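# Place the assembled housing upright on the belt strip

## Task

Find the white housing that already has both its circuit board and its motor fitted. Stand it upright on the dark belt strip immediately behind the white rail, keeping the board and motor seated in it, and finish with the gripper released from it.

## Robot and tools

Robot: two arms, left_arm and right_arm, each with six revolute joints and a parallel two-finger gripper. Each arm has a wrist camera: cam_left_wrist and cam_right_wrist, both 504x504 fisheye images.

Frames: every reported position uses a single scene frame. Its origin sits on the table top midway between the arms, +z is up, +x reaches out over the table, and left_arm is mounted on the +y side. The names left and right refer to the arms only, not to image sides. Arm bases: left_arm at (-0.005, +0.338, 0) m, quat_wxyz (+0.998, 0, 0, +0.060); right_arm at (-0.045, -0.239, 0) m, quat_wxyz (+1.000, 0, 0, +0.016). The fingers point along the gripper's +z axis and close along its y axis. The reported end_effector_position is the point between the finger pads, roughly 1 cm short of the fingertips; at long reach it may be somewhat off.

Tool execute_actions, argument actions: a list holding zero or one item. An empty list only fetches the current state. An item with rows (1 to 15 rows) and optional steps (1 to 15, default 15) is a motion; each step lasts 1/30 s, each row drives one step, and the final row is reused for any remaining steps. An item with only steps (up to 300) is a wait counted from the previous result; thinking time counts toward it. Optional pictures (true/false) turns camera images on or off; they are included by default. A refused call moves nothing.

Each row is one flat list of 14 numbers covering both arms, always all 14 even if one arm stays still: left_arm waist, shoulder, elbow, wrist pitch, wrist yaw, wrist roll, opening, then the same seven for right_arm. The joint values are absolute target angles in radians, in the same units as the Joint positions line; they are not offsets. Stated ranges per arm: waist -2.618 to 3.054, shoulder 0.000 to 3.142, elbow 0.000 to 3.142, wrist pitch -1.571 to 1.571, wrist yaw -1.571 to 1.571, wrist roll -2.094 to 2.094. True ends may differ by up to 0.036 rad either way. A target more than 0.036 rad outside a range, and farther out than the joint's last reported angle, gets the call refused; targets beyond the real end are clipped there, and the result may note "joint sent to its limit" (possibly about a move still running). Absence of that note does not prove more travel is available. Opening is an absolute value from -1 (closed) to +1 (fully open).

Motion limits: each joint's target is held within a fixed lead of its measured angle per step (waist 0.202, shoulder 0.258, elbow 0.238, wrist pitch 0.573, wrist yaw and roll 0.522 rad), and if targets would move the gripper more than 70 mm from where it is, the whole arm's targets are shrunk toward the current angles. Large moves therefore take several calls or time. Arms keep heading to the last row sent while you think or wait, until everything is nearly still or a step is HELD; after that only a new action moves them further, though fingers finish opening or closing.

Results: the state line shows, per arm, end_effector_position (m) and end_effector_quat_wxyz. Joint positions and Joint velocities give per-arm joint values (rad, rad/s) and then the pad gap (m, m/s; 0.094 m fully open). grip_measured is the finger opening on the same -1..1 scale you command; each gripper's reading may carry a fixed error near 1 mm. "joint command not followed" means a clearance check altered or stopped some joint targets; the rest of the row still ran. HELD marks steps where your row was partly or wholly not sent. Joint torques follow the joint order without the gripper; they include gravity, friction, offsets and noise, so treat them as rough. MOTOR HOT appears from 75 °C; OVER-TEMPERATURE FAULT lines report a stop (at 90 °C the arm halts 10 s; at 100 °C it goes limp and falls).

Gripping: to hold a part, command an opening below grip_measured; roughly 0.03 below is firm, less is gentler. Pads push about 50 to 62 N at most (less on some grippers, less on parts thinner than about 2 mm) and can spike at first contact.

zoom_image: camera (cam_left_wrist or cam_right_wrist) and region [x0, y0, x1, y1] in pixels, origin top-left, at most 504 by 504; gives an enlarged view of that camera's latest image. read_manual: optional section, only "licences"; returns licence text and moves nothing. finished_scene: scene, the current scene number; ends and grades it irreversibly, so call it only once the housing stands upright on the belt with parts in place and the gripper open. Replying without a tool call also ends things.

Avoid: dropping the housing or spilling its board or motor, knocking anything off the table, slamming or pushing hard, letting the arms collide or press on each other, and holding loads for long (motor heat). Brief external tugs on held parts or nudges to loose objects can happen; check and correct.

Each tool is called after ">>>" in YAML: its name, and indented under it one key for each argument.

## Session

>>> execute_actions:
  actions:
    - {"rows":[[-0.2,1.0,1.2,-1.3,0,0,1,0.1,1.0,1.2,-1.3,0,0,1]]}
  pictures: false

>>> execute_actions:
  actions:
    - {"steps":25}

Scene clock: 0.50 s of 4240.00 s.
left_arm: end_effector_position=(+0.2239, +0.3133, +0.2262) grip_measured=+1.000 end_effector_quat_wxyz=(+0.249, +0.039, +0.967, -0.032) | right_arm: end_effector_position=(+0.2323, -0.2195, +0.2680) grip_measured=+1.000 end_effector_quat_wxyz=(+0.367, -0.017, +0.927, +0.070)
Joint positions: left_arm=[-0.195  1.008  1.182 -1.239  0.046 -0.006  0.094] | right_arm=[-0.078  1.01   1.202 -1.013 -0.174 -0.013  0.094]
Joint velocities: left_arm=[ 0.002  0.017  0.007 -0.344 -0.3   -0.037  0.   ] | right_arm=[ 2.088 -0.276  0.012 -1.853  1.106  0.095  0.   ]
Joint torques (N m, as the arm reports them, + toward a larger angle): left_arm=[-0.44 -1.88  7.7   1.16 -0.04  0.08] | right_arm=[ 0.45 -1.03  7.34  1.32 -0.09  0.06]
Steps of this call (steps 1 to 15: all 15 steps of this action). Readings (joint positions):
1: left_arm=[0.506 0.884 0.803 -0.422 0.673 -0.038] | right_arm=[-0.836 1.656 0.805 -0.042 -1.079 -0.081]
2: left_arm=[0.438 0.923 0.873 -0.543 0.567 -0.033] | right_arm=[-0.796 1.621 0.849 -0.157 -0.979 -0.066]
4: left_arm=[0.292 0.994 1.020 -0.754 0.371 -0.025] | right_arm=[-0.688 1.523 0.959 -0.336 -0.812 -0.046]
8: left_arm=[-0.002 1.010 1.174 -1.037 0.153 -0.014] | right_arm=[-0.473 1.301 1.145 -0.588 -0.525 -0.028]
15: the state above

Scene clock: 1.33 s of 4240.00 s.
left_arm: end_effector_position=(+0.2144, +0.3208, +0.2208) grip_measured=+1.000 end_effector_quat_wxyz=(+0.228, +0.035, +0.973, -0.013) | right_arm: end_effector_position=(+0.1748, -0.2092, +0.2276) grip_measured=+1.000 end_effector_quat_wxyz=(+0.237, -0.063, +0.969, +0.017)
Joint positions: left_arm=[-0.195  1.008  1.182 -1.285  0.008 -0.006  0.094] | right_arm=[ 0.091  1.005  1.201 -1.287 -0.007 -0.005  0.094]
Joint velocities: left_arm=[-0.002 -0.007 -0.002  0.022 -0.022 -0.037  0.   ] | right_arm=[-0.002  0.002 -0.012 -0.037 -0.022  0.022  0.   ]
Joint torques (N m, as the arm reports them, + toward a larger angle): left_arm=[-0.57 -1.74  7.61  1.01 -0.08  0.06] | right_arm=[ 0.83 -1.87  6.98  1.    0.05  0.07]
Steps of this call (steps 1 to 25: the robot went on to your last target). Readings (joint positions):
1: left_arm=[-0.195 1.008 1.182 -1.250 0.038 -0.006] | right_arm=[-0.008 1.005 1.202 -1.071 -0.142 -0.011]
2: left_arm=[-0.195 1.008 1.182 -1.258 0.032 -0.006] | right_arm=[0.046 1.005 1.202 -1.119 -0.121 -0.010]
4: left_arm=[-0.195 1.008 1.182 -1.269 0.022 -0.006] | right_arm=[0.088 1.005 1.201 -1.188 -0.088 -0.009]
8: left_arm=[-0.195 1.008 1.182 -1.280 0.013 -0.006] | right_arm=[0.091 1.005 1.201 -1.253 -0.039 -0.007]
25: the state above

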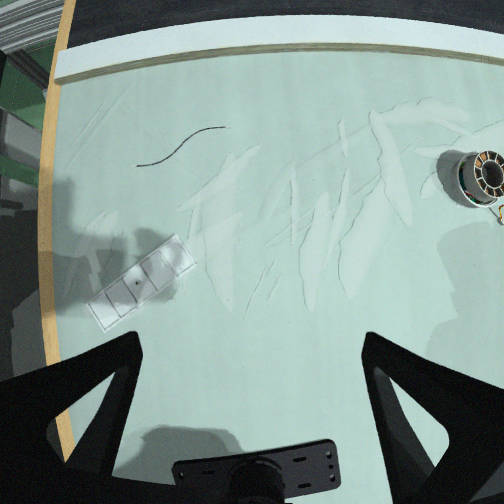

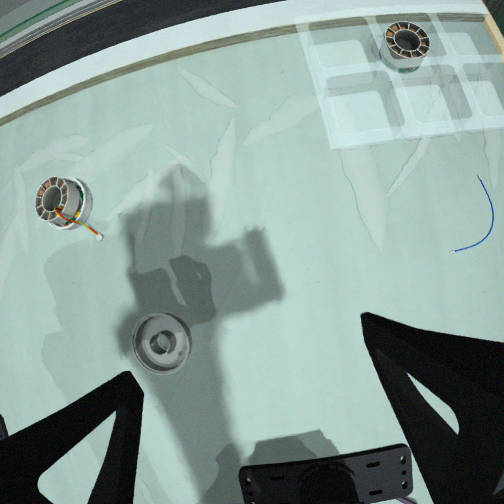

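>>> execute_actions:
  actions:
    - {"rows":[[0.3,1.0,1.2,-1.3,0,0,1,0.63,1.4,1.0,0.06,0,0,1]]}
  pictures: false

>>> execute_actions:
  actions:
    - {"rows":[[0.3,1.0,1.2,-1.3,0,0,1,0.63,1.4,1.0,0.06,0,0,1],[0.3,1.0,1.2,-1.3,0,0,1,0.63,1.45,1.0,0.06,0,0,1],[0.3,1.0,1.2,-1.3,0,0,1,0.63,1.5,0.98,0.06,0,0,1],[0.3,1.0,1.2,-1.3,0,0,1,0.63,1.55,0.96,0.06,0,0,1],[0.3,1.0,1.2,-1.3,0,0,1,0.63,1.6,0.95,0.06,0,0,1],[0.3,1.0,1.2,-1.3,0,0,1,0.63,1.67,0.94,0.06,0,0,1]]}
  pictures: false

>>> execute_actions:
  actions:
    - {"steps":15}

Scene clock: 7.77 s of 4240.00 s.
left_arm: end_effector_position=(+0.1959, +0.4275, +0.2208) grip_measured=+1.000 end_effector_quat_wxyz=(+0.223, -0.201, +0.953, +0.048) | right_arm: end_effector_position=(+0.2845, +0.0068, +0.1716) grip_measured=+1.000 end_effector_quat_wxyz=(+0.389, -0.288, +0.865, +0.128)
Joint positions: left_arm=[ 0.293  1.008  1.182 -1.285 -0.004 -0.002  0.094] | right_arm=[ 0.605  1.405  0.996 -0.317 -0.001 -0.005  0.094]
Joint velocities: left_arm=[ 0.002  0.007 -0.002  0.037  0.037  0.037  0.   ] | right_arm=[ 0.388 -0.007 -0.002  2.088 -0.081 -0.007  0.   ]
Joint torques (N m, as the arm reports them, + toward a larger angle): left_arm=[ 0.47 -1.77  7.64  1.02  0.02  0.03] | right_arm=[-0.26 -7.21  8.83  1.66  0.02  0.07]
Steps of this call (steps 1 to 15: the robot went on to your last target; steps 16 to 90: nothing new was sent; then 2.93 s passed at rest; steps 91 to 105: all 15 steps of this action). Readings (joint positions):
91: left_arm=[-0.165 1.008 1.182 -1.285 0.020 -0.003] | right_arm=[0.106 1.011 1.189 -1.259 -0.000 -0.005]
92: left_arm=[-0.096 1.008 1.182 -1.285 0.021 -0.003] | right_arm=[0.139 1.028 1.168 -1.203 0.001 -0.005]
94: left_arm=[0.052 1.008 1.182 -1.285 0.015 -0.002] | right_arm=[0.209 1.099 1.121 -1.085 0.003 -0.005]
98: left_arm=[0.278 1.008 1.182 -1.285 -0.002 -0.002] | right_arm=[0.361 1.288 1.049 -0.821 0.007 -0.005]
105: the state above

Scene clock: 8.27 s of 4240.00 s.
left_arm: end_effector_position=(+0.1959, +0.4275, +0.2208) grip_measured=+1.000 end_effector_quat_wxyz=(+0.223, -0.201, +0.953, +0.048) | right_arm: end_effector_position=(+0.3138, +0.0396, +0.0877) grip_measured=+1.000 end_effector_quat_wxyz=(+0.384, -0.297, +0.864, +0.131)
Joint positions: left_arm=[ 0.293  1.008  1.182 -1.285 -0.004 -0.002  0.094] | right_arm=[ 0.624  1.69   0.925  0.031 -0.003 -0.004  0.094]
Joint velocities: left_arm=[ 0.012  0.002  0.002 -0.007 -0.007  0.066  0.   ] | right_arm=[-0.007 -0.002  0.002  0.212 -0.051  0.022  0.   ]
Joint torques (N m, as the arm reports them, + toward a larger angle): left_arm=[ 0.61 -1.73  7.65  0.99  0.04  0.04] | right_arm=[  0.64 -11.22   9.05   1.36  -0.01   0.07]
Steps of this call (steps 1 to 15: all 15 steps of this action). Readings (joint positions):
1: left_arm=[0.293 1.008 1.182 -1.285 -0.004 -0.002] | right_arm=[0.616 1.405 0.996 -0.243 -0.002 -0.005]
2: left_arm=[0.293 1.008 1.182 -1.285 -0.004 -0.002] | right_arm=[0.622 1.407 0.996 -0.175 -0.003 -0.005]
4: left_arm=[0.293 1.008 1.182 -1.285 -0.004 -0.002] | right_arm=[0.624 1.435 0.996 -0.065 -0.003 -0.005]
8: left_arm=[0.293 1.008 1.182 -1.285 -0.004 -0.002] | right_arm=[0.624 1.595 0.984 0.047 -0.003 -0.005]
15: the state above

Scene clock: 8.77 s of 4240.00 s.
left_arm: end_effector_position=(+0.1958, +0.4274, +0.2207) grip_measured=+1.000 end_effector_quat_wxyz=(+0.223, -0.201, +0.953, +0.048) | right_arm: end_effector_position=(+0.3170, +0.0421, +0.0923) grip_measured=+1.000 end_effector_quat_wxyz=(+0.395, -0.295, +0.859, +0.135)
Joint positions: left_arm=[ 0.293  1.008  1.182 -1.286 -0.004 -0.002  0.094] | right_arm=[ 0.624  1.69   0.925  0.056 -0.003 -0.004  0.094]
Joint velocities: left_arm=[-0.007 -0.007 -0.012  0.022 -0.007  0.081  0.   ] | right_arm=[-0.007  0.007  0.012  0.007 -0.007  0.022  0.   ]
Joint torques (N m, as the arm reports them, + toward a larger angle): left_arm=[ 0.62 -1.68  7.7   0.97  0.01  0.02] | right_arm=[  0.55 -11.36   9.03   1.55   0.01   0.07]
Steps of this call (steps 1 to 15: the robot went on to your last target). Readings (joint positions):
1: left_arm=[0.293 1.008 1.182 -1.285 -0.004 -0.002] | right_arm=[0.624 1.690 0.925 0.039 -0.003 -0.004]
2: left_arm=[0.293 1.008 1.182 -1.285 -0.004 -0.002] | right_arm=[0.624 1.690 0.925 0.044 -0.003 -0.004]
4: left_arm=[0.293 1.008 1.182 -1.285 -0.004 -0.002] | right_arm=[0.624 1.690 0.925 0.048 -0.003 -0.004]
8: left_arm=[0.293 1.008 1.182 -1.285 -0.004 -0.002] | right_arm=[0.624 1.690 0.925 0.054 -0.003 -0.004]
15: the state above

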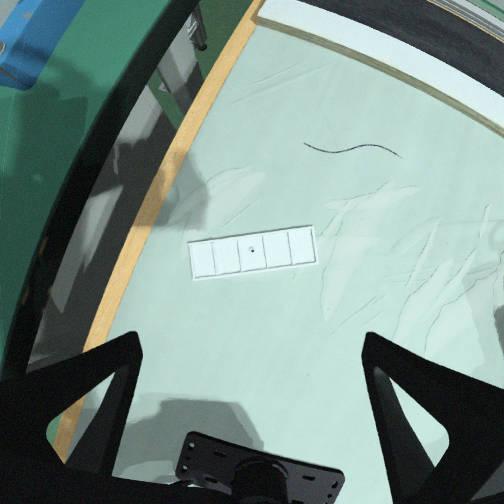

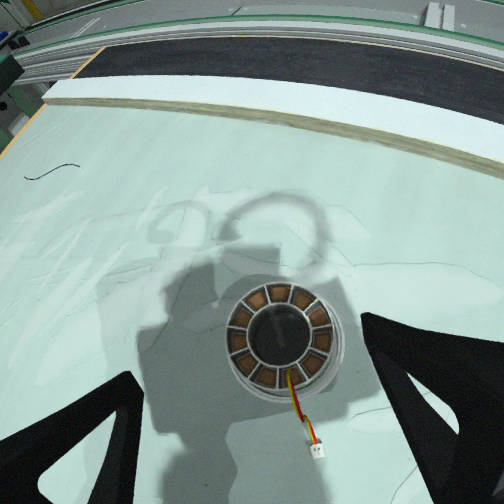

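>>> execute_actions:
  actions:
    - {"rows":[[0.3,1.0,1.2,-1.3,0,0,1,0.585,1.72,1.0,0.11,0,0,1],[0.3,1.0,1.2,-1.3,0,0,1,0.585,1.74,1.02,0.11,0,0,1],[0.3,1.0,1.2,-1.3,0,0,1,0.585,1.76,1.02,0.11,0,0,1],[0.3,1.0,1.2,-1.3,0,0,1,0.585,1.78,1.02,0.11,0,0,1],[0.3,1.0,1.2,-1.3,0,0,1,0.585,1.79,1.02,0.13,0,0,1],[0.3,1.0,1.2,-1.3,0,0,1,0.585,1.8,1.0,0.16,0,0,1],[0.3,1.0,1.2,-1.3,0,0,1,0.585,1.81,0.99,0.18,0,0,1],[0.3,1.0,1.2,-1.3,0,0,1,0.585,1.82,0.975,0.18,0,0,1]]}
  pictures: false

>>> execute_actions:
  actions:
    - {"steps":10}

Scene clock: 15.40 s of 4240.00 s.
left_arm: end_effector_position=(+0.1958, +0.4274, +0.2207) grip_measured=+1.000 end_effector_quat_wxyz=(+0.223, -0.201, +0.953, +0.048) | right_arm: end_effector_position=(+0.3490, +0.0470, +0.0789) grip_measured=+1.000 end_effector_quat_wxyz=(+0.413, -0.279, +0.857, +0.134)
Joint positions: left_arm=[ 0.293  1.008  1.182 -1.286 -0.004 -0.002  0.094] | right_arm=[ 0.592  1.813  0.979  0.161 -0.003 -0.004  0.094]
Joint velocities: left_arm=[-0.007  0.002  0.017  0.037  0.037 -0.022  0.   ] | right_arm=[-0.007 -0.007 -0.012  0.007  0.007  0.007  0.   ]
Joint torques (N m, as the arm reports them, + toward a larger angle): left_arm=[ 0.61 -1.72  7.67  0.97  0.02  0.03] | right_arm=[-0.69 -9.93  7.26  1.76  0.03  0.07]
Steps of this call (steps 1 to 15: the robot went on to your last target; steps 16 to 90: nothing new was sent; then 3.13 s passed at rest; steps 91 to 105: all 15 steps of this action). Readings (joint positions):
91: left_arm=[0.293 1.008 1.182 -1.286 -0.004 -0.002] | right_arm=[0.622 1.692 0.931 0.056 -0.003 -0.004]
92: left_arm=[0.293 1.008 1.182 -1.286 -0.004 -0.002] | right_arm=[0.617 1.702 0.947 0.057 -0.004 -0.004]
94: left_arm=[0.293 1.008 1.182 -1.286 -0.004 -0.002] | right_arm=[0.603 1.730 0.985 0.078 -0.004 -0.004]
98: left_arm=[0.293 1.008 1.182 -1.286 -0.004 -0.002] | right_arm=[0.592 1.778 1.000 0.144 -0.003 -0.004]
105: the state above

Scene clock: 15.73 s of 4240.00 s.
left_arm: end_effector_position=(+0.1958, +0.4274, +0.2207) grip_measured=+1.000 end_effector_quat_wxyz=(+0.223, -0.201, +0.953, +0.048) | right_arm: end_effector_position=(+0.3507, +0.0482, +0.0815) grip_measured=+1.000 end_effector_quat_wxyz=(+0.419, -0.278, +0.854, +0.135)
Joint positions: left_arm=[ 0.293  1.008  1.182 -1.286 -0.004 -0.002  0.094] | right_arm=[ 0.592  1.813  0.979  0.175 -0.003 -0.004  0.094]
Joint velocities: left_arm=[ 0.002  0.002 -0.002 -0.037 -0.022 -0.007  0.   ] | right_arm=[-0.017  0.007 -0.012  0.037  0.022  0.037  0.   ]
Joint torques (N m, as the arm reports them, + toward a larger angle): left_arm=[ 0.53 -1.73  7.71  0.97  0.04  0.  ] | right_arm=[-0.69 -9.97  7.03  1.63  0.02  0.06]
Steps of this call (steps 1 to 10: the robot went on to your last target). Readings (joint positions):
1: left_arm=[0.293 1.008 1.182 -1.286 -0.004 -0.002] | right_arm=[0.592 1.813 0.979 0.163 -0.003 -0.004]
2: left_arm=[0.293 1.008 1.182 -1.286 -0.004 -0.002] | right_arm=[0.592 1.813 0.979 0.167 -0.003 -0.004]
4: left_arm=[0.293 1.008 1.182 -1.286 -0.004 -0.002] | right_arm=[0.592 1.813 0.979 0.171 -0.003 -0.004]
8: left_arm=[0.293 1.008 1.182 -1.286 -0.004 -0.002] | right_arm=[0.592 1.813 0.979 0.174 -0.003 -0.004]
10: the state above

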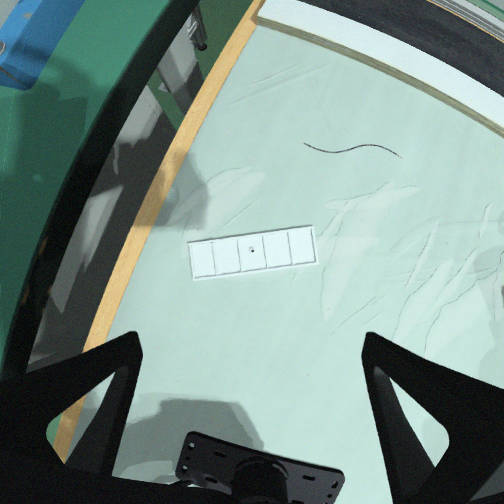

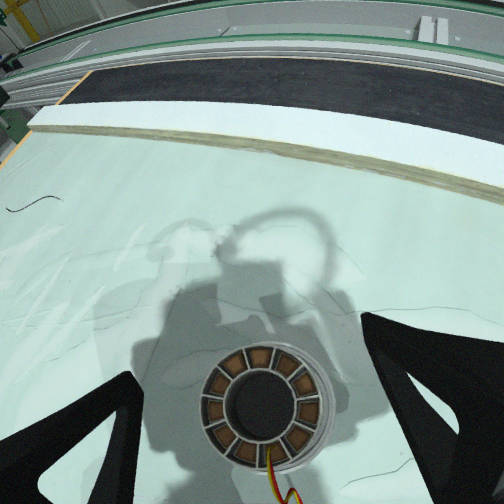

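Object nearer: r≈.475, the earlier grasp pose.

>>> execute_actions:
  actions:
    - {"rows":[[0.3,1.0,1.2,-1.3,0,0,1,0.605,1.82,0.95,0.2,0,0,1],[0.3,1.0,1.2,-1.3,0,0,1,0.605,1.82,0.93,0.22,0,0,1],[0.3,1.0,1.2,-1.3,0,0,1,0.605,1.83,0.92,0.24,0,0,1],[0.3,1.0,1.2,-1.3,0,0,1,0.605,1.84,0.91,0.26,0,0,1],[0.3,1.0,1.2,-1.3,0,0,1,0.605,1.85,0.9,0.28,0,0,1],[0.3,1.0,1.2,-1.3,0,0,1,0.605,1.86,0.895,0.3,0,0,1],[0.3,1.0,1.2,-1.3,0,0,1,0.605,1.87,0.89,0.32,0,0,1],[0.3,1.0,1.2,-1.3,0,0,1,0.605,1.88,0.885,0.34,0,0,1],[0.3,1.0,1.2,-1.3,0,0,1,0.605,1.89,0.88,0.36,0,0,1],[0.3,1.0,1.2,-1.3,0,0,1,0.605,1.9,0.875,0.38,0,0,1],[0.3,1.0,1.2,-1.3,0,0,1,0.605,1.91,0.87,0.38,0,0,1],[0.3,1.0,1.2,-1.3,0,0,1,0.605,1.92,0.862,0.38,0,0,1]]}
  pictures: false

>>> execute_actions:
  actions:
    - {"steps":15}

Scene clock: 21.10 s of 4240.00 s.
left_arm: end_effector_position=(+0.1958, +0.4274, +0.2207) grip_measured=+1.000 end_effector_quat_wxyz=(+0.223, -0.201, +0.953, +0.048) | right_arm: end_effector_position=(+0.3394, +0.0401, +0.0283) grip_measured=+1.000 end_effector_quat_wxyz=(+0.404, -0.280, +0.861, +0.131)
Joint positions: left_arm=[ 0.293  1.008  1.182 -1.286 -0.004 -0.002  0.094] | right_arm=[ 0.592  1.909  0.87   0.346 -0.003 -0.004  0.094]
Joint velocities: left_arm=[-0.002 -0.002  0.012  0.022  0.022  0.066  0.   ] | right_arm=[ 0.007  0.095 -0.081  0.037  0.007 -0.007  0.   ]
Joint torques (N m, as the arm reports them, + toward a larger angle): left_arm=[ 0.48 -1.8   7.67  0.99  0.02  0.04] | right_arm=[  1.16 -10.38   6.17   1.81   0.01   0.07]
Steps of this call (steps 1 to 30: the robot went on to your last target; steps 31 to 90: nothing new was sent; then 1.87 s passed at rest; steps 91 to 105: all 15 steps of this action). Readings (joint positions):
91: left_arm=[0.293 1.008 1.182 -1.286 -0.004 -0.002] | right_arm=[0.592 1.813 0.976 0.181 -0.003 -0.004]
92: left_arm=[0.293 1.008 1.182 -1.286 -0.004 -0.002] | right_arm=[0.592 1.813 0.969 0.192 -0.003 -0.004]
94: left_arm=[0.293 1.008 1.182 -1.286 -0.004 -0.002] | right_arm=[0.592 1.813 0.946 0.217 -0.003 -0.004]
98: left_arm=[0.293 1.008 1.182 -1.286 -0.004 -0.002] | right_arm=[0.592 1.841 0.907 0.272 -0.003 -0.004]
105: the state above

Scene clock: 21.60 s of 4240.00 s.
left_arm: end_effector_position=(+0.1958, +0.4274, +0.2207) grip_measured=+1.000 end_effector_quat_wxyz=(+0.223, -0.201, +0.953, +0.048) | right_arm: end_effector_position=(+0.3421, +0.0421, +0.0317) grip_measured=+1.000 end_effector_quat_wxyz=(+0.415, -0.279, +0.856, +0.134)
Joint positions: left_arm=[ 0.293  1.008  1.182 -1.286 -0.004 -0.002  0.094] | right_arm=[ 0.592  1.912  0.867  0.376 -0.003 -0.004  0.094]
Joint velocities: left_arm=[-0.007  0.002  0.022 -0.081 -0.022  0.022  0.   ] | right_arm=[-0.002 -0.022 -0.032  0.007  0.037 -0.022  0.   ]
Joint torques (N m, as the arm reports them, + toward a larger angle): left_arm=[ 0.59 -1.78  7.72  1.    0.02  0.  ] | right_arm=[  1.17 -10.03   6.03   1.65   0.01   0.06]
Steps of this call (steps 1 to 15: the robot went on to your last target). Readings (joint positions):
1: left_arm=[0.293 1.008 1.182 -1.286 -0.004 -0.002] | right_arm=[0.592 1.911 0.868 0.348 -0.003 -0.004]
2: left_arm=[0.293 1.008 1.182 -1.286 -0.004 -0.002] | right_arm=[0.592 1.912 0.867 0.350 -0.003 -0.004]
4: left_arm=[0.293 1.008 1.182 -1.286 -0.004 -0.002] | right_arm=[0.592 1.912 0.867 0.358 -0.003 -0.004]
8: left_arm=[0.293 1.008 1.182 -1.286 -0.004 -0.002] | right_arm=[0.592 1.912 0.867 0.370 -0.003 -0.004]
15: the state above

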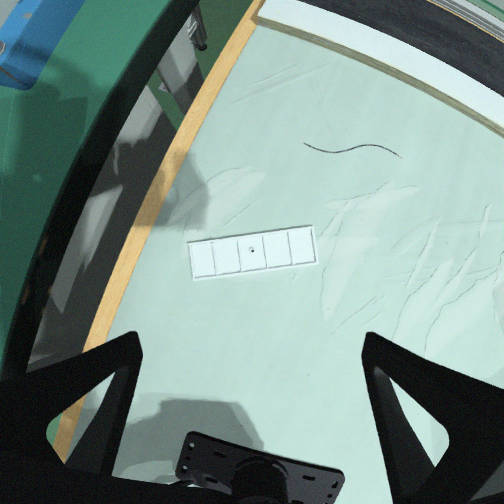

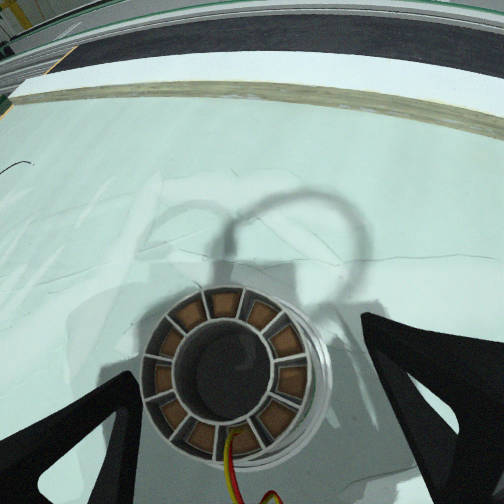

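>>> execute_actions:
  actions:
    - {"rows":[[0.3,1.0,1.2,-1.3,0,0,1,0.616,1.94,0.862,0.38,0,0,0.9]],"steps":12}
  pictures: false

>>> execute_actions:
  actions:
    - {"rows":[[0.3,1.0,1.2,-1.3,0,0,1,0.616,1.94,0.862,0.38,0,0,0.7],[0.3,1.0,1.2,-1.3,0,0,1,0.616,1.94,0.862,0.38,0,0,0.62],[0.3,1.0,1.2,-1.3,0,0,1,0.616,1.94,0.862,0.38,0,0,0.56],[0.3,1.0,1.2,-1.3,0,0,1,0.616,1.94,0.862,0.38,0,0,0.52],[0.3,1.0,1.2,-1.3,0,0,1,0.616,1.94,0.862,0.38,0,0,0.48],[0.3,1.0,1.2,-1.3,0,0,1,0.616,1.94,0.862,0.38,0,0,0.44],[0.3,1.0,1.2,-1.3,0,0,1,0.616,1.94,0.862,0.38,0,0,0.4]]}

Scene clock: 26.43 s of 4240.00 s.
left_arm: end_effector_position=(+0.1958, +0.4274, +0.2207) grip_measured=+1.000 end_effector_quat_wxyz=(+0.223, -0.201, +0.953, +0.048) | right_arm: end_effector_position=(+0.3384, +0.0474, +0.0318) grip_measured=+0.902 end_effector_quat_wxyz=(+0.414, -0.285, +0.854, +0.137)
Joint positions: left_arm=[ 0.293  1.008  1.182 -1.286 -0.004 -0.002  0.094] | right_arm=[ 0.606  1.912  0.867  0.376 -0.002 -0.004  0.089]
Joint velocities: left_arm=[-0.007  0.002  0.002  0.051  0.007 -0.051  0.   ] | right_arm=[-0.007 -0.007 -0.022  0.066 -0.007  0.007 -0.001]
Joint torques (N m, as the arm reports them, + toward a larger angle): left_arm=[ 0.54 -1.81  7.73  0.99  0.03  0.04] | right_arm=[ 0.99 -8.12  6.02  1.62  0.01  0.07]
Steps of this call (steps 1 to 15: the robot went on to your last target; steps 16 to 90: nothing new was sent; then 1.43 s passed at rest; steps 91 to 102: all 12 steps of this action). Readings (joint positions):
91: left_arm=[0.293 1.008 1.182 -1.286 -0.004 -0.002] | right_arm=[0.593 1.912 0.867 0.376 -0.003 -0.004]
92: left_arm=[0.293 1.008 1.182 -1.286 -0.004 -0.002] | right_arm=[0.595 1.912 0.867 0.376 -0.002 -0.004]
94: left_arm=[0.293 1.008 1.182 -1.286 -0.004 -0.002] | right_arm=[0.601 1.912 0.867 0.376 -0.002 -0.004]
98: left_arm=[0.293 1.008 1.182 -1.286 -0.004 -0.002] | right_arm=[0.606 1.912 0.867 0.376 -0.002 -0.004]
102: the state above

Scene clock: 26.93 s of 4240.00 s.
left_arm: end_effector_position=(+0.1958, +0.4274, +0.2207) grip_measured=+1.000 end_effector_quat_wxyz=(+0.223, -0.201, +0.953, +0.048) | right_arm: end_effector_position=(+0.3392, +0.0476, +0.0307) grip_measured=+0.421 end_effector_quat_wxyz=(+0.415, -0.284, +0.853, +0.136)
Joint positions: left_arm=[ 0.293  1.008  1.182 -1.286 -0.004 -0.002  0.094] | right_arm=[ 0.606  1.918  0.867  0.385 -0.    -0.004  0.067]
Joint velocities: left_arm=[-0.012 -0.017  0.027 -0.007 -0.007 -0.007  0.   ] | right_arm=[-0.007  0.002 -0.002  0.066 -0.037  0.007 -0.001]
Joint torques (N m, as the arm reports them, + toward a larger angle): left_arm=[ 0.51 -1.81  7.66  0.99  0.03  0.04] | right_arm=[ 0.93 -8.74  5.99  1.55  0.01  0.08]
Steps of this call (steps 1 to 15: all 15 steps of this action). Readings (joint positions):
1: left_arm=[0.293 1.008 1.182 -1.286 -0.004 -0.002] | right_arm=[0.606 1.912 0.867 0.376 -0.002 -0.004]
2: left_arm=[0.293 1.008 1.182 -1.286 -0.004 -0.002] | right_arm=[0.606 1.912 0.867 0.376 -0.002 -0.004]
4: left_arm=[0.293 1.008 1.182 -1.286 -0.004 -0.002] | right_arm=[0.606 1.913 0.867 0.377 -0.001 -0.004]
8: left_arm=[0.293 1.008 1.182 -1.286 -0.004 -0.002] | right_arm=[0.606 1.918 0.867 0.384 -0.000 -0.004]
15: the state above

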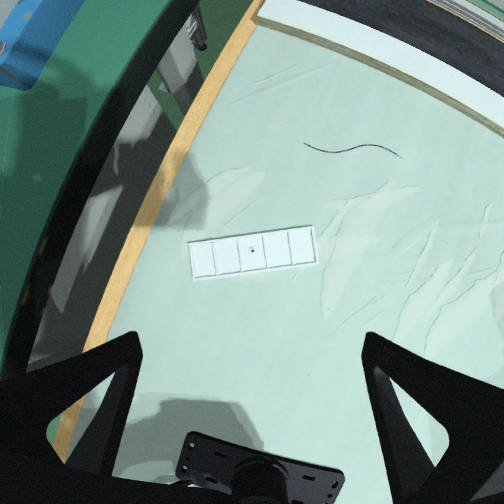

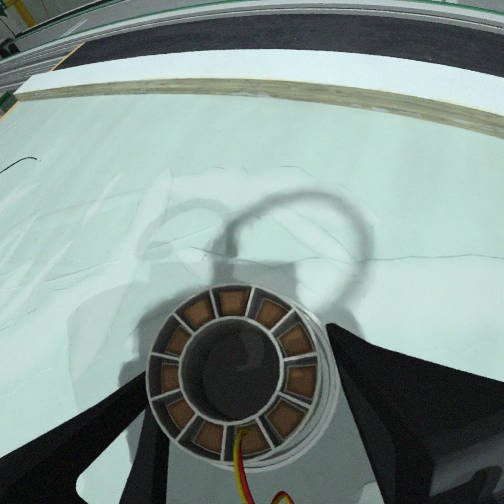

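Grip is high on the rim; regrasp lower.

>>> execute_actions:
  actions:
    - {"rows":[[0.3,1.0,1.2,-1.3,0,0,1,0.612,1.93,0.862,0.38,0,0,0.65],[0.3,1.0,1.2,-1.3,0,0,1,0.612,1.93,0.862,0.38,0,0,0.65],[0.3,1.0,1.2,-1.3,0,0,1,0.612,1.93,0.862,0.38,0,0,0.65],[0.3,1.0,1.2,-1.3,0,0,1,0.612,1.955,0.862,0.37,0,0,0.65]]}

Scene clock: 30.83 s of 4240.00 s.
left_arm: end_effector_position=(+0.1958, +0.4274, +0.2207) grip_measured=+1.000 end_effector_quat_wxyz=(+0.223, -0.201, +0.953, +0.048) | right_arm: end_effector_position=(+0.3368, +0.0458, +0.0188) grip_measured=+0.648 end_effector_quat_wxyz=(+0.403, -0.286, +0.859, +0.132)
Joint positions: left_arm=[ 0.293  1.008  1.182 -1.286 -0.004 -0.002  0.094] | right_arm=[ 0.606  1.942  0.867  0.38  -0.    -0.004  0.077]
Joint velocities: left_arm=[-0.007  0.017 -0.012  0.022 -0.066  0.022  0.   ] | right_arm=[ 0.002 -0.027 -0.012 -0.066 -0.007 -0.022 -0.   ]
Joint torques (N m, as the arm reports them, + toward a larger angle): left_arm=[ 0.44 -1.86  7.67  1.01  0.04  0.03] | right_arm=[ 0.57 -9.7   5.8   1.47 -0.01  0.07]
Steps of this call (steps 1 to 15: the robot went on to your last target; steps 16 to 90: nothing new was sent; then 0.40 s passed at rest; steps 91 to 105: all 15 steps of this action). Readings (joint positions):
91: left_arm=[0.293 1.008 1.182 -1.286 -0.004 -0.002] | right_arm=[0.606 1.918 0.867 0.385 -0.000 -0.004]
92: left_arm=[0.293 1.008 1.182 -1.286 -0.004 -0.002] | right_arm=[0.606 1.918 0.867 0.385 -0.000 -0.004]
94: left_arm=[0.293 1.008 1.182 -1.286 -0.004 -0.002] | right_arm=[0.606 1.920 0.867 0.385 -0.000 -0.004]
98: left_arm=[0.293 1.008 1.182 -1.286 -0.004 -0.002] | right_arm=[0.606 1.936 0.867 0.385 -0.000 -0.004]
105: the state above

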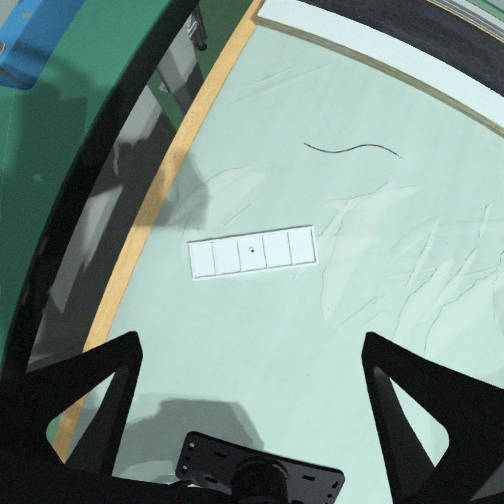

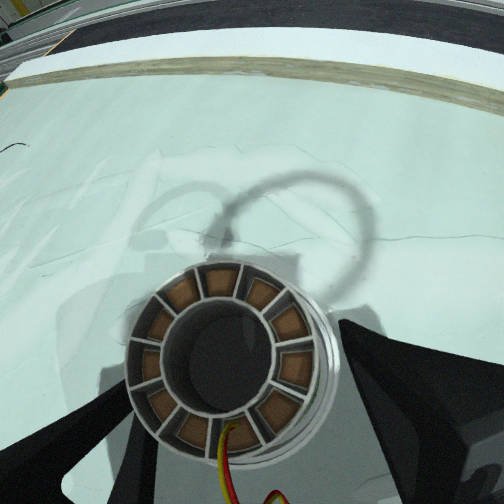

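Nudge wrist forward a little, close, carry.

>>> execute_actions:
  actions:
    - {"rows":[[0.3,1,1.2,-1.3,0,0,1,0.612,1.945,0.862,0.405,0,0,0.62],[0.3,1,1.2,-1.3,0,0,1,0.612,1.945,0.862,0.405,0,0,0.6],[0.3,1,1.2,-1.3,0,0,1,0.612,1.945,0.862,0.405,0,0,0.58],[0.3,1,1.2,-1.3,0,0,1,0.612,1.945,0.862,0.405,0,0,0.56],[0.3,1,1.2,-1.3,0,0,1,0.612,1.945,0.862,0.405,0,0,0.54],[0.3,1,1.2,-1.3,0,0,1,0.612,1.945,0.862,0.405,0,0,0.51],[0.3,1,1.2,-1.3,0,0,1,0.612,1.945,0.862,0.405,0,0,0.48],[0.3,1,1.2,-1.3,0,0,1,0.612,1.945,0.862,0.405,0,0,0.44],[0.3,1,1.2,-1.3,0,0,1,0.612,1.945,0.862,0.405,0,0,0.4]]}
  pictures: false

>>> execute_actions:
  actions:
    - {"rows":[[0.3,1,1.2,-1.3,0,0,1,0.61,1.9,0.88,0.4,0,0,0.4],[0.3,1,1.2,-1.3,0,0,1,0.61,1.885,0.895,0.39,0,0,0.4],[0.3,1,1.2,-1.3,0,0,1,0.61,1.87,0.91,0.37,0,0,0.4],[0.3,1,1.2,-1.3,0,0,1,0.61,1.86,0.925,0.34,0,0,0.4],[0.3,1,1.2,-1.3,0,0,1,0.6,1.85,0.94,0.31,0,0,0.4],[0.3,1,1.2,-1.3,0,0,1,0.58,1.84,0.955,0.28,0,0,0.4],[0.3,1,1.2,-1.3,0,0,1,0.56,1.83,0.97,0.26,0,0,0.4],[0.3,1,1.2,-1.3,0,0,1,0.53,1.82,0.985,0.23,0,0,0.4],[0.3,1,1.2,-1.3,0,0,1,0.5,1.81,1.0,0.21,0,0,0.4],[0.3,1,1.2,-1.3,0,0,1,0.47,1.8,1.015,0.18,0,0,0.4],[0.3,1,1.2,-1.3,0,0,1,0.44,1.79,1.03,0.16,0,0,0.4],[0.3,1,1.2,-1.3,0,0,1,0.41,1.78,1.05,0.13,0,0,0.4],[0.3,1,1.2,-1.3,0,0,1,0.38,1.78,1.08,0.11,0,0,0.4],[0.3,1,1.2,-1.3,0,0,1,0.35,1.8,1.12,0.09,0,0,0.4],[0.3,1,1.2,-1.3,0,0,1,0.32,1.83,1.17,0.07,0,0,0.4]]}
  pictures: false

>>> execute_actions:
  actions:
    - {"rows":[[0.3,1,1.2,-1.3,0,0,1,0.29,1.87,1.24,0.05,0,0,0.4],[0.3,1,1.2,-1.3,0,0,1,0.26,1.915,1.31,0.02,0,0,0.4],[0.3,1,1.2,-1.3,0,0,1,0.23,1.96,1.38,0,0,0,0.4],[0.3,1,1.2,-1.3,0,0,1,0.2,2.005,1.45,-0.03,0,0,0.4],[0.3,1,1.2,-1.3,0,0,1,0.17,2.05,1.52,-0.05,0,0,0.4],[0.3,1,1.2,-1.3,0,0,1,0.15,2.095,1.59,-0.08,0,0,0.4],[0.3,1,1.2,-1.3,0,0,1,0.13,2.14,1.66,-0.1,0,0,0.4],[0.3,1,1.2,-1.3,0,0,1,0.11,2.185,1.73,-0.13,0,0,0.4],[0.3,1,1.2,-1.3,0,0,1,0.1,2.23,1.8,-0.15,0,0,0.4],[0.3,1,1.2,-1.3,0,0,1,0.1,2.275,1.87,-0.18,0,0,0.4],[0.3,1,1.2,-1.3,0,0,1,0.1,2.32,1.94,-0.2,0,0,0.4],[0.3,1,1.2,-1.3,0,0,1,0.1,2.36,2.0,-0.23,0,0,0.4],[0.3,1,1.2,-1.3,0,0,1,0.1,2.4,2.06,-0.25,0,0,0.4],[0.3,1,1.2,-1.3,0,0,1,0.1,2.43,2.1,-0.27,0,0,0.4],[0.3,1,1.2,-1.3,0,0,1,0.1,2.46,2.125,-0.27,0,0,0.4]]}
  pictures: false

>>> execute_actions:
  actions:
    - {"steps":20}

Scene clock: 43.80 s of 4240.00 s.
left_arm: end_effector_position=(+0.1958, +0.4274, +0.2207) grip_measured=+1.000 end_effector_quat_wxyz=(+0.223, -0.201, +0.953, +0.048) | right_arm: end_effector_position=(+0.3389, +0.0474, +0.0220) grip_measured=+0.424 end_effector_quat_wxyz=(+0.410, -0.285, +0.856, +0.135)
Joint positions: left_arm=[ 0.293  1.008  1.182 -1.286 -0.004 -0.002  0.094] | right_arm=[ 0.606  1.942  0.867  0.397 -0.001 -0.004  0.067]
Joint velocities: left_arm=[ 0.032  0.022  0.002 -0.007 -0.022  0.007  0.   ] | right_arm=[-0.002  0.002 -0.022 -0.022 -0.051 -0.037 -0.   ]
Joint torques (N m, as the arm reports them, + toward a larger angle): left_arm=[ 0.55 -1.68  7.71  1.01  0.    0.06] | right_arm=[  0.57 -10.69   5.86   1.66  -0.01   0.07]
Steps of this call (steps 1 to 15: the robot went on to your last target; steps 16 to 90: nothing new was sent; then 9.47 s passed at rest; steps 91 to 105: all 15 steps of this action). Readings (joint positions):
91: left_arm=[0.293 1.008 1.182 -1.286 -0.004 -0.002] | right_arm=[0.606 1.942 0.867 0.382 -0.000 -0.004]
92: left_arm=[0.293 1.008 1.182 -1.286 -0.004 -0.002] | right_arm=[0.606 1.942 0.867 0.385 -0.000 -0.004]
94: left_arm=[0.293 1.008 1.182 -1.286 -0.004 -0.002] | right_arm=[0.606 1.942 0.867 0.392 -0.000 -0.004]
98: left_arm=[0.293 1.008 1.182 -1.286 -0.004 -0.002] | right_arm=[0.606 1.942 0.867 0.397 -0.001 -0.004]
105: the state above

Scene clock: 44.30 s of 4240.00 s.
left_arm: end_effector_position=(+0.1958, +0.4274, +0.2207) grip_measured=+1.000 end_effector_quat_wxyz=(+0.223, -0.201, +0.953, +0.048) | right_arm: end_effector_position=(+0.4205, -0.0288, +0.1100) grip_measured=+0.424 end_effector_quat_wxyz=(+0.453, -0.188, +0.866, +0.100)
Joint positions: left_arm=[ 0.293  1.008  1.182 -1.286 -0.004 -0.002  0.094] | right_arm=[ 0.386  1.823  1.075  0.143 -0.01  -0.004  0.067]
Joint velocities: left_arm=[ 0.007 -0.007 -0.012 -0.081 -0.007 -0.007  0.   ] | right_arm=[-0.984  0.115  1.043 -0.755  0.081 -0.051 -0.   ]
Joint torques (N m, as the arm reports them, + toward a larger angle): left_arm=[ 0.57 -1.8   7.6   1.01  0.02  0.03] | right_arm=[ -0.44 -10.99  10.56   2.05   0.03   0.07]
Steps of this call (steps 1 to 15: all 15 steps of this action). Readings (joint positions):
1: left_arm=[0.293 1.008 1.182 -1.286 -0.004 -0.002] | right_arm=[0.606 1.942 0.867 0.397 -0.001 -0.004]
2: left_arm=[0.293 1.008 1.182 -1.286 -0.004 -0.002] | right_arm=[0.606 1.939 0.867 0.395 -0.001 -0.004]
4: left_arm=[0.293 1.008 1.182 -1.286 -0.004 -0.002] | right_arm=[0.606 1.925 0.872 0.368 -0.001 -0.004]
8: left_arm=[0.293 1.008 1.182 -1.286 -0.004 -0.002] | right_arm=[0.591 1.883 0.924 0.286 -0.005 -0.004]
15: the state above

Scene clock: 44.80 s of 4240.00 s.
left_arm: end_effector_position=(+0.1958, +0.4274, +0.2207) grip_measured=+1.000 end_effector_quat_wxyz=(+0.223, -0.201, +0.953, +0.048) | right_arm: end_effector_position=(+0.6290, -0.1620, +0.1388) grip_measured=+0.424 end_effector_quat_wxyz=(+0.492, -0.049, +0.869, +0.024)
Joint positions: left_arm=[ 0.293  1.008  1.182 -1.286 -0.004 -0.002  0.094] | right_arm=[ 0.081  2.4    2.04  -0.18   0.007 -0.004  0.067]
Joint velocities: left_arm=[-0.007 -0.002 -0.022  0.022 -0.081 -0.007  0.   ] | right_arm=[-0.007  0.96   1.155 -0.52   0.007 -0.051  0.001]
Joint torques (N m, as the arm reports them, + toward a larger angle): left_arm=[ 0.5  -1.85  7.61  0.98  0.01  0.03] | right_arm=[  1.68 -17.72   9.6    1.57  -0.05   0.08]
Steps of this call (steps 1 to 15: all 15 steps of this action). Readings (joint positions):
1: left_arm=[0.293 1.008 1.182 -1.286 -0.004 -0.002] | right_arm=[0.351 1.831 1.117 0.115 -0.009 -0.004]
2: left_arm=[0.293 1.008 1.182 -1.286 -0.004 -0.002] | right_arm=[0.319 1.850 1.173 0.088 -0.007 -0.004]
4: left_arm=[0.293 1.008 1.182 -1.286 -0.004 -0.002] | right_arm=[0.260 1.915 1.311 0.049 -0.006 -0.004]
8: left_arm=[0.293 1.008 1.182 -1.286 -0.004 -0.002] | right_arm=[0.158 2.090 1.604 -0.019 -0.005 -0.004]
15: the state above

Scene clock: 45.47 s of 4240.00 s.
left_arm: end_effector_position=(+0.1958, +0.4274, +0.2207) grip_measured=+1.000 end_effector_quat_wxyz=(+0.223, -0.201, +0.953, +0.048) | right_arm: end_effector_position=(+0.6223, -0.1555, +0.0904) grip_measured=+0.424 end_effector_quat_wxyz=(+0.435, -0.056, +0.899, +0.024)
Joint positions: left_arm=[ 0.293  1.008  1.182 -1.286 -0.004 -0.002  0.094] | right_arm=[ 0.091  2.479  2.095 -0.286  0.004 -0.004  0.067]
Joint velocities: left_arm=[ 0.007  0.017  0.002  0.066 -0.095  0.007  0.   ] | right_arm=[ 0.007 -0.007 -0.007 -0.007  0.022 -0.007 -0.   ]
Joint torques (N m, as the arm reports them, + toward a larger angle): left_arm=[ 0.51 -1.79  7.79  0.98  0.02  0.03] | right_arm=[  0.79 -19.75  11.27   1.71  -0.05   0.06]
Steps of this call (steps 1 to 20: the robot went on to your last target). Readings (joint positions):
1: left_arm=[0.293 1.008 1.182 -1.286 -0.004 -0.002] | right_arm=[0.082 2.429 2.070 -0.192 0.007 -0.004]
2: left_arm=[0.293 1.008 1.182 -1.286 -0.004 -0.002] | right_arm=[0.084 2.447 2.084 -0.205 0.007 -0.004]
4: left_arm=[0.293 1.008 1.182 -1.286 -0.004 -0.002] | right_arm=[0.088 2.467 2.088 -0.236 0.006 -0.004]
8: left_arm=[0.293 1.008 1.182 -1.286 -0.004 -0.002] | right_arm=[0.091 2.479 2.088 -0.282 0.004 -0.004]
20: the state above

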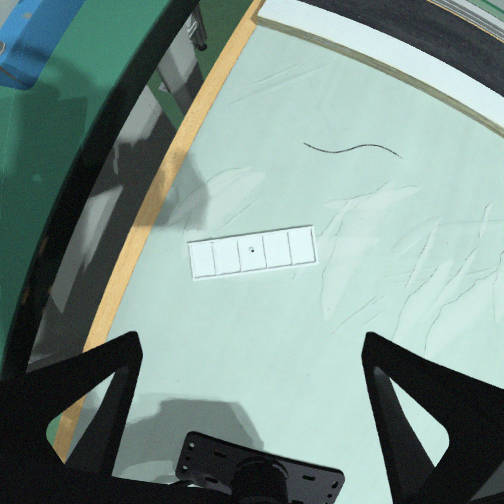

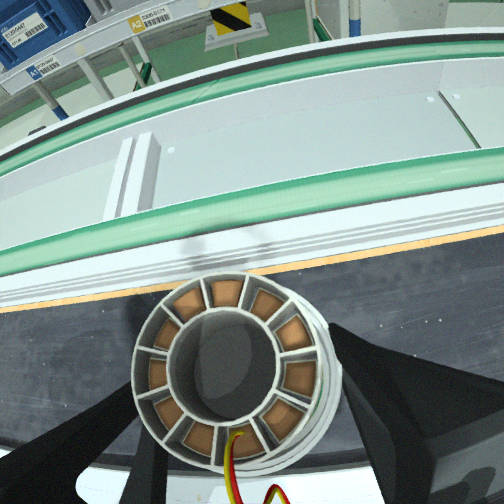

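>>> execute_actions:
  actions:
    - {"rows":[[0.3,1,1.2,-1.3,0,0,1,0.1,2.48,2.125,-0.25,0,0,0.4],[0.3,1,1.2,-1.3,0,0,1,0.1,2.487,2.125,-0.24,0,0,0.4],[0.3,1,1.2,-1.3,0,0,1,0.1,2.494,2.125,-0.23,0,0,0.4],[0.3,1,1.2,-1.3,0,0,1,0.1,2.501,2.125,-0.22,0,0,0.4],[0.3,1,1.2,-1.3,0,0,1,0.1,2.508,2.125,-0.21,0,0,0.4],[0.3,1,1.2,-1.3,0,0,1,0.1,2.515,2.125,-0.2,0,0,0.4],[0.3,1,1.2,-1.3,0,0,1,0.1,2.522,2.125,-0.19,0,0,0.4],[0.3,1,1.2,-1.3,0,0,1,0.1,2.529,2.125,-0.18,0,0,0.4],[0.3,1,1.2,-1.3,0,0,1,0.1,2.536,2.125,-0.17,0,0,0.4],[0.3,1,1.2,-1.3,0,0,1,0.1,2.543,2.125,-0.16,0,0,0.4],[0.3,1,1.2,-1.3,0,0,1,0.1,2.55,2.125,-0.16,0,0,0.4],[0.3,1,1.2,-1.3,0,0,1,0.1,2.557,2.125,-0.16,0,0,0.4],[0.3,1,1.2,-1.3,0,0,1,0.1,2.564,2.125,-0.16,0,0,0.4],[0.3,1,1.2,-1.3,0,0,1,0.1,2.57,2.125,-0.16,0,0,0.4],[0.3,1,1.2,-1.3,0,0,1,0.1,2.575,2.125,-0.16,0,0,0.4]]}
  pictures: false

>>> execute_actions:
  actions:
    - {"steps":15}

Scene clock: 53.57 s of 4240.00 s.
left_arm: end_effector_position=(+0.1958, +0.4274, +0.2207) grip_measured=+1.000 end_effector_quat_wxyz=(+0.223, -0.201, +0.953, +0.048) | right_arm: end_effector_position=(+0.6315, -0.1544, +0.0511) grip_measured=+0.424 end_effector_quat_wxyz=(+0.435, -0.056, +0.898, +0.024)
Joint positions: left_arm=[ 0.293  1.008  1.182 -1.286 -0.004 -0.002  0.094] | right_arm=[ 0.091  2.564  2.095 -0.2    0.004 -0.004  0.067]
Joint velocities: left_arm=[-0.007 -0.002  0.002  0.007 -0.051  0.007  0.   ] | right_arm=[ 0.017  0.212 -0.012  0.022 -0.022 -0.037 -0.001]
Joint torques (N m, as the arm reports them, + toward a larger angle): left_arm=[ 0.54 -1.7   7.67  1.01  0.03  0.02] | right_arm=[  0.79 -18.81  11.35   1.94  -0.06   0.06]
Steps of this call (steps 1 to 15: the robot went on to your last target; steps 16 to 90: nothing new was sent; then 4.60 s passed at rest; steps 91 to 105: all 15 steps of this action). Readings (joint positions):
91: left_arm=[0.293 1.008 1.182 -1.286 -0.004 -0.002] | right_arm=[0.091 2.479 2.095 -0.286 0.004 -0.004]
92: left_arm=[0.293 1.008 1.182 -1.286 -0.004 -0.002] | right_arm=[0.091 2.479 2.095 -0.284 0.004 -0.004]
94: left_arm=[0.293 1.008 1.182 -1.286 -0.004 -0.002] | right_arm=[0.091 2.482 2.095 -0.274 0.004 -0.004]
98: left_arm=[0.293 1.008 1.182 -1.286 -0.004 -0.002] | right_arm=[0.091 2.503 2.095 -0.238 0.004 -0.004]
105: the state above

Scene clock: 54.07 s of 4240.00 s.
left_arm: end_effector_position=(+0.1958, +0.4274, +0.2207) grip_measured=+1.000 end_effector_quat_wxyz=(+0.223, -0.201, +0.953, +0.048) | right_arm: end_effector_position=(+0.6311, -0.1544, +0.0375) grip_measured=+0.424 end_effector_quat_wxyz=(+0.428, -0.057, +0.902, +0.024)
Joint positions: left_arm=[ 0.293  1.008  1.182 -1.286 -0.004 -0.002  0.094] | right_arm=[ 0.091  2.587  2.095 -0.191  0.004 -0.004  0.067]
Joint velocities: left_arm=[ 0.007 -0.002  0.007 -0.051 -0.066  0.022  0.   ] | right_arm=[ 0.002 -0.012 -0.007  0.037 -0.022  0.007 -0.001]
Joint torques (N m, as the arm reports them, + toward a larger angle): left_arm=[ 0.57 -1.82  7.66  1.01  0.02  0.01] | right_arm=[  0.8  -19.62  10.98   1.84  -0.05   0.06]
Steps of this call (steps 1 to 15: the robot went on to your last target). Readings (joint positions):
1: left_arm=[0.293 1.008 1.182 -1.286 -0.004 -0.002] | right_arm=[0.091 2.572 2.095 -0.199 0.004 -0.004]
2: left_arm=[0.293 1.008 1.182 -1.286 -0.004 -0.002] | right_arm=[0.091 2.578 2.095 -0.199 0.004 -0.004]
4: left_arm=[0.293 1.008 1.182 -1.286 -0.004 -0.002] | right_arm=[0.091 2.585 2.095 -0.199 0.004 -0.004]
8: left_arm=[0.293 1.008 1.182 -1.286 -0.004 -0.002] | right_arm=[0.091 2.587 2.095 -0.196 0.004 -0.004]
15: the state above

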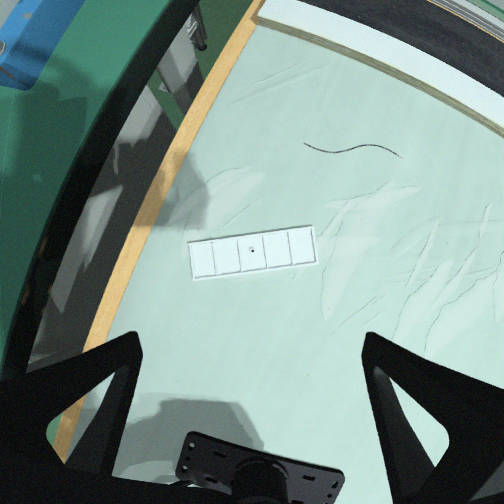

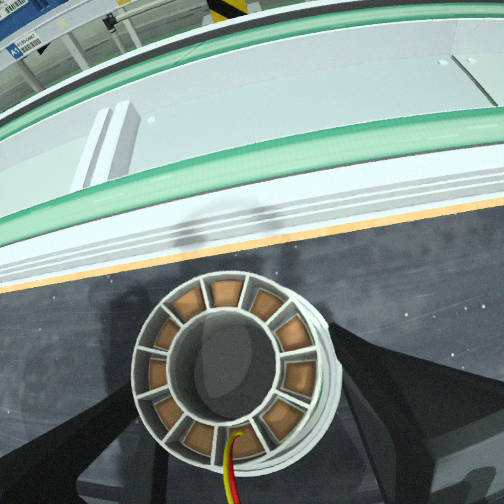

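>>> execute_actions:
  actions:
    - {"rows":[[0.3,1,1.2,-1.3,0,0,1,0.1,2.585,2.125,-0.13,0,0,0.4],[0.3,1,1.2,-1.3,0,0,1,0.1,2.59,2.125,-0.125,0,0,0.4],[0.3,1,1.2,-1.3,0,0,1,0.1,2.595,2.125,-0.125,0,0,0.4],[0.3,1,1.2,-1.3,0,0,1,0.1,2.6,2.125,-0.125,0,0,0.4],[0.3,1,1.2,-1.3,0,0,1,0.1,2.605,2.125,-0.125,0,0,0.4],[0.3,1,1.2,-1.3,0,0,1,0.1,2.61,2.125,-0.125,0,0,0.4],[0.3,1,1.2,-1.3,0,0,1,0.1,2.615,2.125,-0.125,0,0,0.4],[0.3,1,1.2,-1.3,0,0,1,0.1,2.62,2.125,-0.125,0,0,0.4]]}
  pictures: false

>>> execute_actions:
  actions:
    - {"steps":6}
  pictures: false

Scene clock: 59.70 s of 4240.00 s.
left_arm: end_effector_position=(+0.1958, +0.4274, +0.2207) grip_measured=+1.000 end_effector_quat_wxyz=(+0.223, -0.201, +0.953, +0.048) | right_arm: end_effector_position=(+0.6363, -0.1537, +0.0262) grip_measured=+0.424 end_effector_quat_wxyz=(+0.436, -0.056, +0.898, +0.025)
Joint positions: left_arm=[ 0.293  1.008  1.182 -1.286 -0.004 -0.002  0.094] | right_arm=[ 0.091  2.621  2.1   -0.147  0.004 -0.003  0.067]
Joint velocities: left_arm=[-0.012 -0.017 -0.017  0.037 -0.022  0.007  0.   ] | right_arm=[ 0.007 -0.002 -0.022  0.037  0.037 -0.051 -0.001]
Joint torques (N m, as the arm reports them, + toward a larger angle): left_arm=[ 0.57 -1.62  7.69  0.98  0.04  0.01] | right_arm=[  0.7  -18.85  10.83   1.81  -0.1    0.05]
Steps of this call (steps 1 to 15: the robot went on to your last target; steps 16 to 90: nothing new was sent; then 2.13 s passed at rest; steps 91 to 105: all 15 steps of this action). Readings (joint positions):
91: left_arm=[0.293 1.008 1.182 -1.286 -0.004 -0.002] | right_arm=[0.091 2.587 2.095 -0.189 0.004 -0.004]
92: left_arm=[0.293 1.008 1.182 -1.286 -0.004 -0.002] | right_arm=[0.091 2.587 2.095 -0.184 0.004 -0.004]
94: left_arm=[0.293 1.008 1.182 -1.286 -0.004 -0.002] | right_arm=[0.091 2.587 2.095 -0.174 0.004 -0.004]
98: left_arm=[0.293 1.008 1.182 -1.286 -0.004 -0.002] | right_arm=[0.091 2.596 2.099 -0.156 0.004 -0.004]
105: the state above

Scene clock: 59.90 s of 4240.00 s.
left_arm: end_effector_position=(+0.1958, +0.4274, +0.2207) grip_measured=+1.000 end_effector_quat_wxyz=(+0.223, -0.201, +0.953, +0.048) | right_arm: end_effector_position=(+0.6362, -0.1536, +0.0262) grip_measured=+0.424 end_effector_quat_wxyz=(+0.436, -0.056, +0.898, +0.025)
Joint positions: left_arm=[ 0.293  1.008  1.182 -1.286 -0.004 -0.002  0.094] | right_arm=[ 0.091  2.621  2.1   -0.147  0.003 -0.003  0.067]
Joint velocities: left_arm=[-0.007  0.012  0.007 -0.095 -0.007 -0.007  0.   ] | right_arm=[ 0.002 -0.002  0.002 -0.037  0.007  0.037  0.   ]
Joint torques (N m, as the arm reports them, + toward a larger angle): left_arm=[ 0.54 -1.71  7.73  1.    0.02  0.02] | right_arm=[  0.63 -18.81  10.44   1.8   -0.02   0.03]
Steps of this call (steps 1 to 6: the robot went on to your last target). Readings (joint positions):
1: left_arm=[0.293 1.008 1.182 -1.286 -0.004 -0.002] | right_arm=[0.091 2.621 2.100 -0.147 0.004 -0.003]
2: left_arm=[0.293 1.008 1.182 -1.286 -0.004 -0.002] | right_arm=[0.091 2.621 2.100 -0.147 0.004 -0.003]
4: left_arm=[0.293 1.008 1.182 -1.286 -0.004 -0.002] | right_arm=[0.091 2.621 2.100 -0.147 0.003 -0.003]
6: the state above

>>> execute_actions:
  actions:
    - {"rows":[[0.3,1,1.2,-1.3,0,0,1,0.1,2.62,2.125,-0.14,0,0,1]],"steps":10}
  pictures: false

>>> execute_actions:
  actions:
    - {"rows":[[0.3,1,1.2,-1.3,0,0,1,0.1,2.4,2.1,-0.3,0,0,1]]}

Scene clock: 63.20 s of 4240.00 s.
left_arm: end_effector_position=(+0.1958, +0.4274, +0.2207) grip_measured=+1.000 end_effector_quat_wxyz=(+0.223, -0.201, +0.953, +0.048) | right_arm: end_effector_position=(+0.6369, -0.1535, +0.0271) grip_measured=+1.000 end_effector_quat_wxyz=(+0.438, -0.056, +0.897, +0.025)
Joint positions: left_arm=[ 0.293  1.008  1.182 -1.286 -0.004 -0.002  0.094] | right_arm=[ 0.091  2.621  2.1   -0.142  0.003 -0.003  0.094]
Joint velocities: left_arm=[-0.007 -0.017  0.012 -0.022  0.037  0.066  0.   ] | right_arm=[ 0.007  0.007 -0.002 -0.037  0.007  0.051  0.   ]
Joint torques (N m, as the arm reports them, + toward a larger angle): left_arm=[ 0.51 -1.75  7.68  1.01  0.02  0.03] | right_arm=[  0.81 -18.83  10.66   1.65  -0.04   0.06]
Steps of this call (steps 1 to 15: the robot went on to your last target; steps 16 to 89: nothing new was sent; steps 90 to 99: all 10 steps of this action). Readings (joint positions):
90: left_arm=[0.293 1.008 1.182 -1.286 -0.004 -0.002] | right_arm=[0.091 2.621 2.100 -0.147 0.003 -0.003]
91: left_arm=[0.293 1.008 1.182 -1.286 -0.004 -0.002] | right_arm=[0.091 2.621 2.100 -0.147 0.003 -0.003]
93: left_arm=[0.293 1.008 1.182 -1.286 -0.004 -0.002] | right_arm=[0.091 2.621 2.100 -0.143 0.003 -0.003]
97: left_arm=[0.293 1.008 1.182 -1.286 -0.004 -0.002] | right_arm=[0.091 2.621 2.100 -0.143 0.003 -0.003]
99: the state above

Scene clock: 63.70 s of 4240.00 s.
left_arm: end_effector_position=(+0.1958, +0.4274, +0.2207) grip_measured=+1.000 end_effector_quat_wxyz=(+0.223, -0.201, +0.953, +0.048) | right_arm: end_effector_position=(+0.6264, -0.1548, +0.1573) grip_measured=+1.000 end_effector_quat_wxyz=(+0.488, -0.055, +0.871, +0.028)
Joint positions: left_arm=[ 0.293  1.008  1.182 -1.286 -0.004 -0.002  0.094] | right_arm=[ 0.091  2.388  2.1   -0.26   0.003 -0.003  0.094]
Joint velocities: left_arm=[ 0.007  0.012  0.002 -0.081  0.007 -0.051  0.   ] | right_arm=[-0.017  0.027  0.012 -0.168  0.007  0.007  0.   ]
Joint torques (N m, as the arm reports them, + toward a larger angle): left_arm=[ 0.5  -1.64  7.68  1.01  0.04  0.04] | right_arm=[  0.8  -16.59   8.58   1.6   -0.04   0.06]
Steps of this call (steps 1 to 15: all 15 steps of this action). Readings (joint positions):
1: left_arm=[0.293 1.008 1.182 -1.286 -0.004 -0.002] | right_arm=[0.091 2.611 2.098 -0.154 0.003 -0.003]
2: left_arm=[0.293 1.008 1.182 -1.286 -0.004 -0.002] | right_arm=[0.091 2.595 2.089 -0.182 0.003 -0.003]
4: left_arm=[0.293 1.008 1.182 -1.286 -0.004 -0.002] | right_arm=[0.091 2.553 2.083 -0.228 0.003 -0.003]
8: left_arm=[0.293 1.008 1.182 -1.286 -0.004 -0.002] | right_arm=[0.091 2.450 2.083 -0.263 0.003 -0.003]
15: the state above

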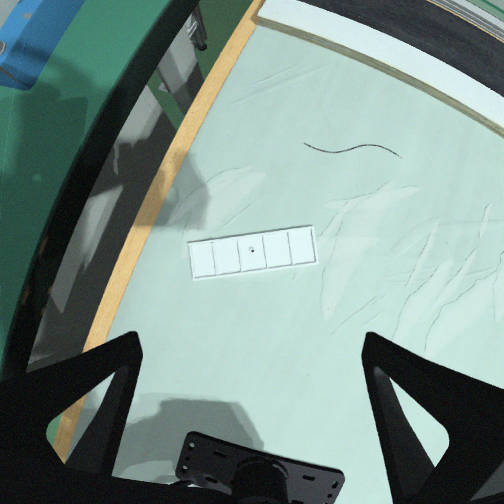

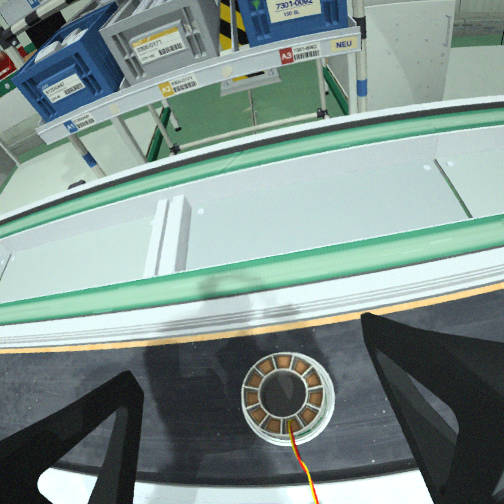

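>>> finished_scene:
  scene: 2

The scene is finished: the task was done.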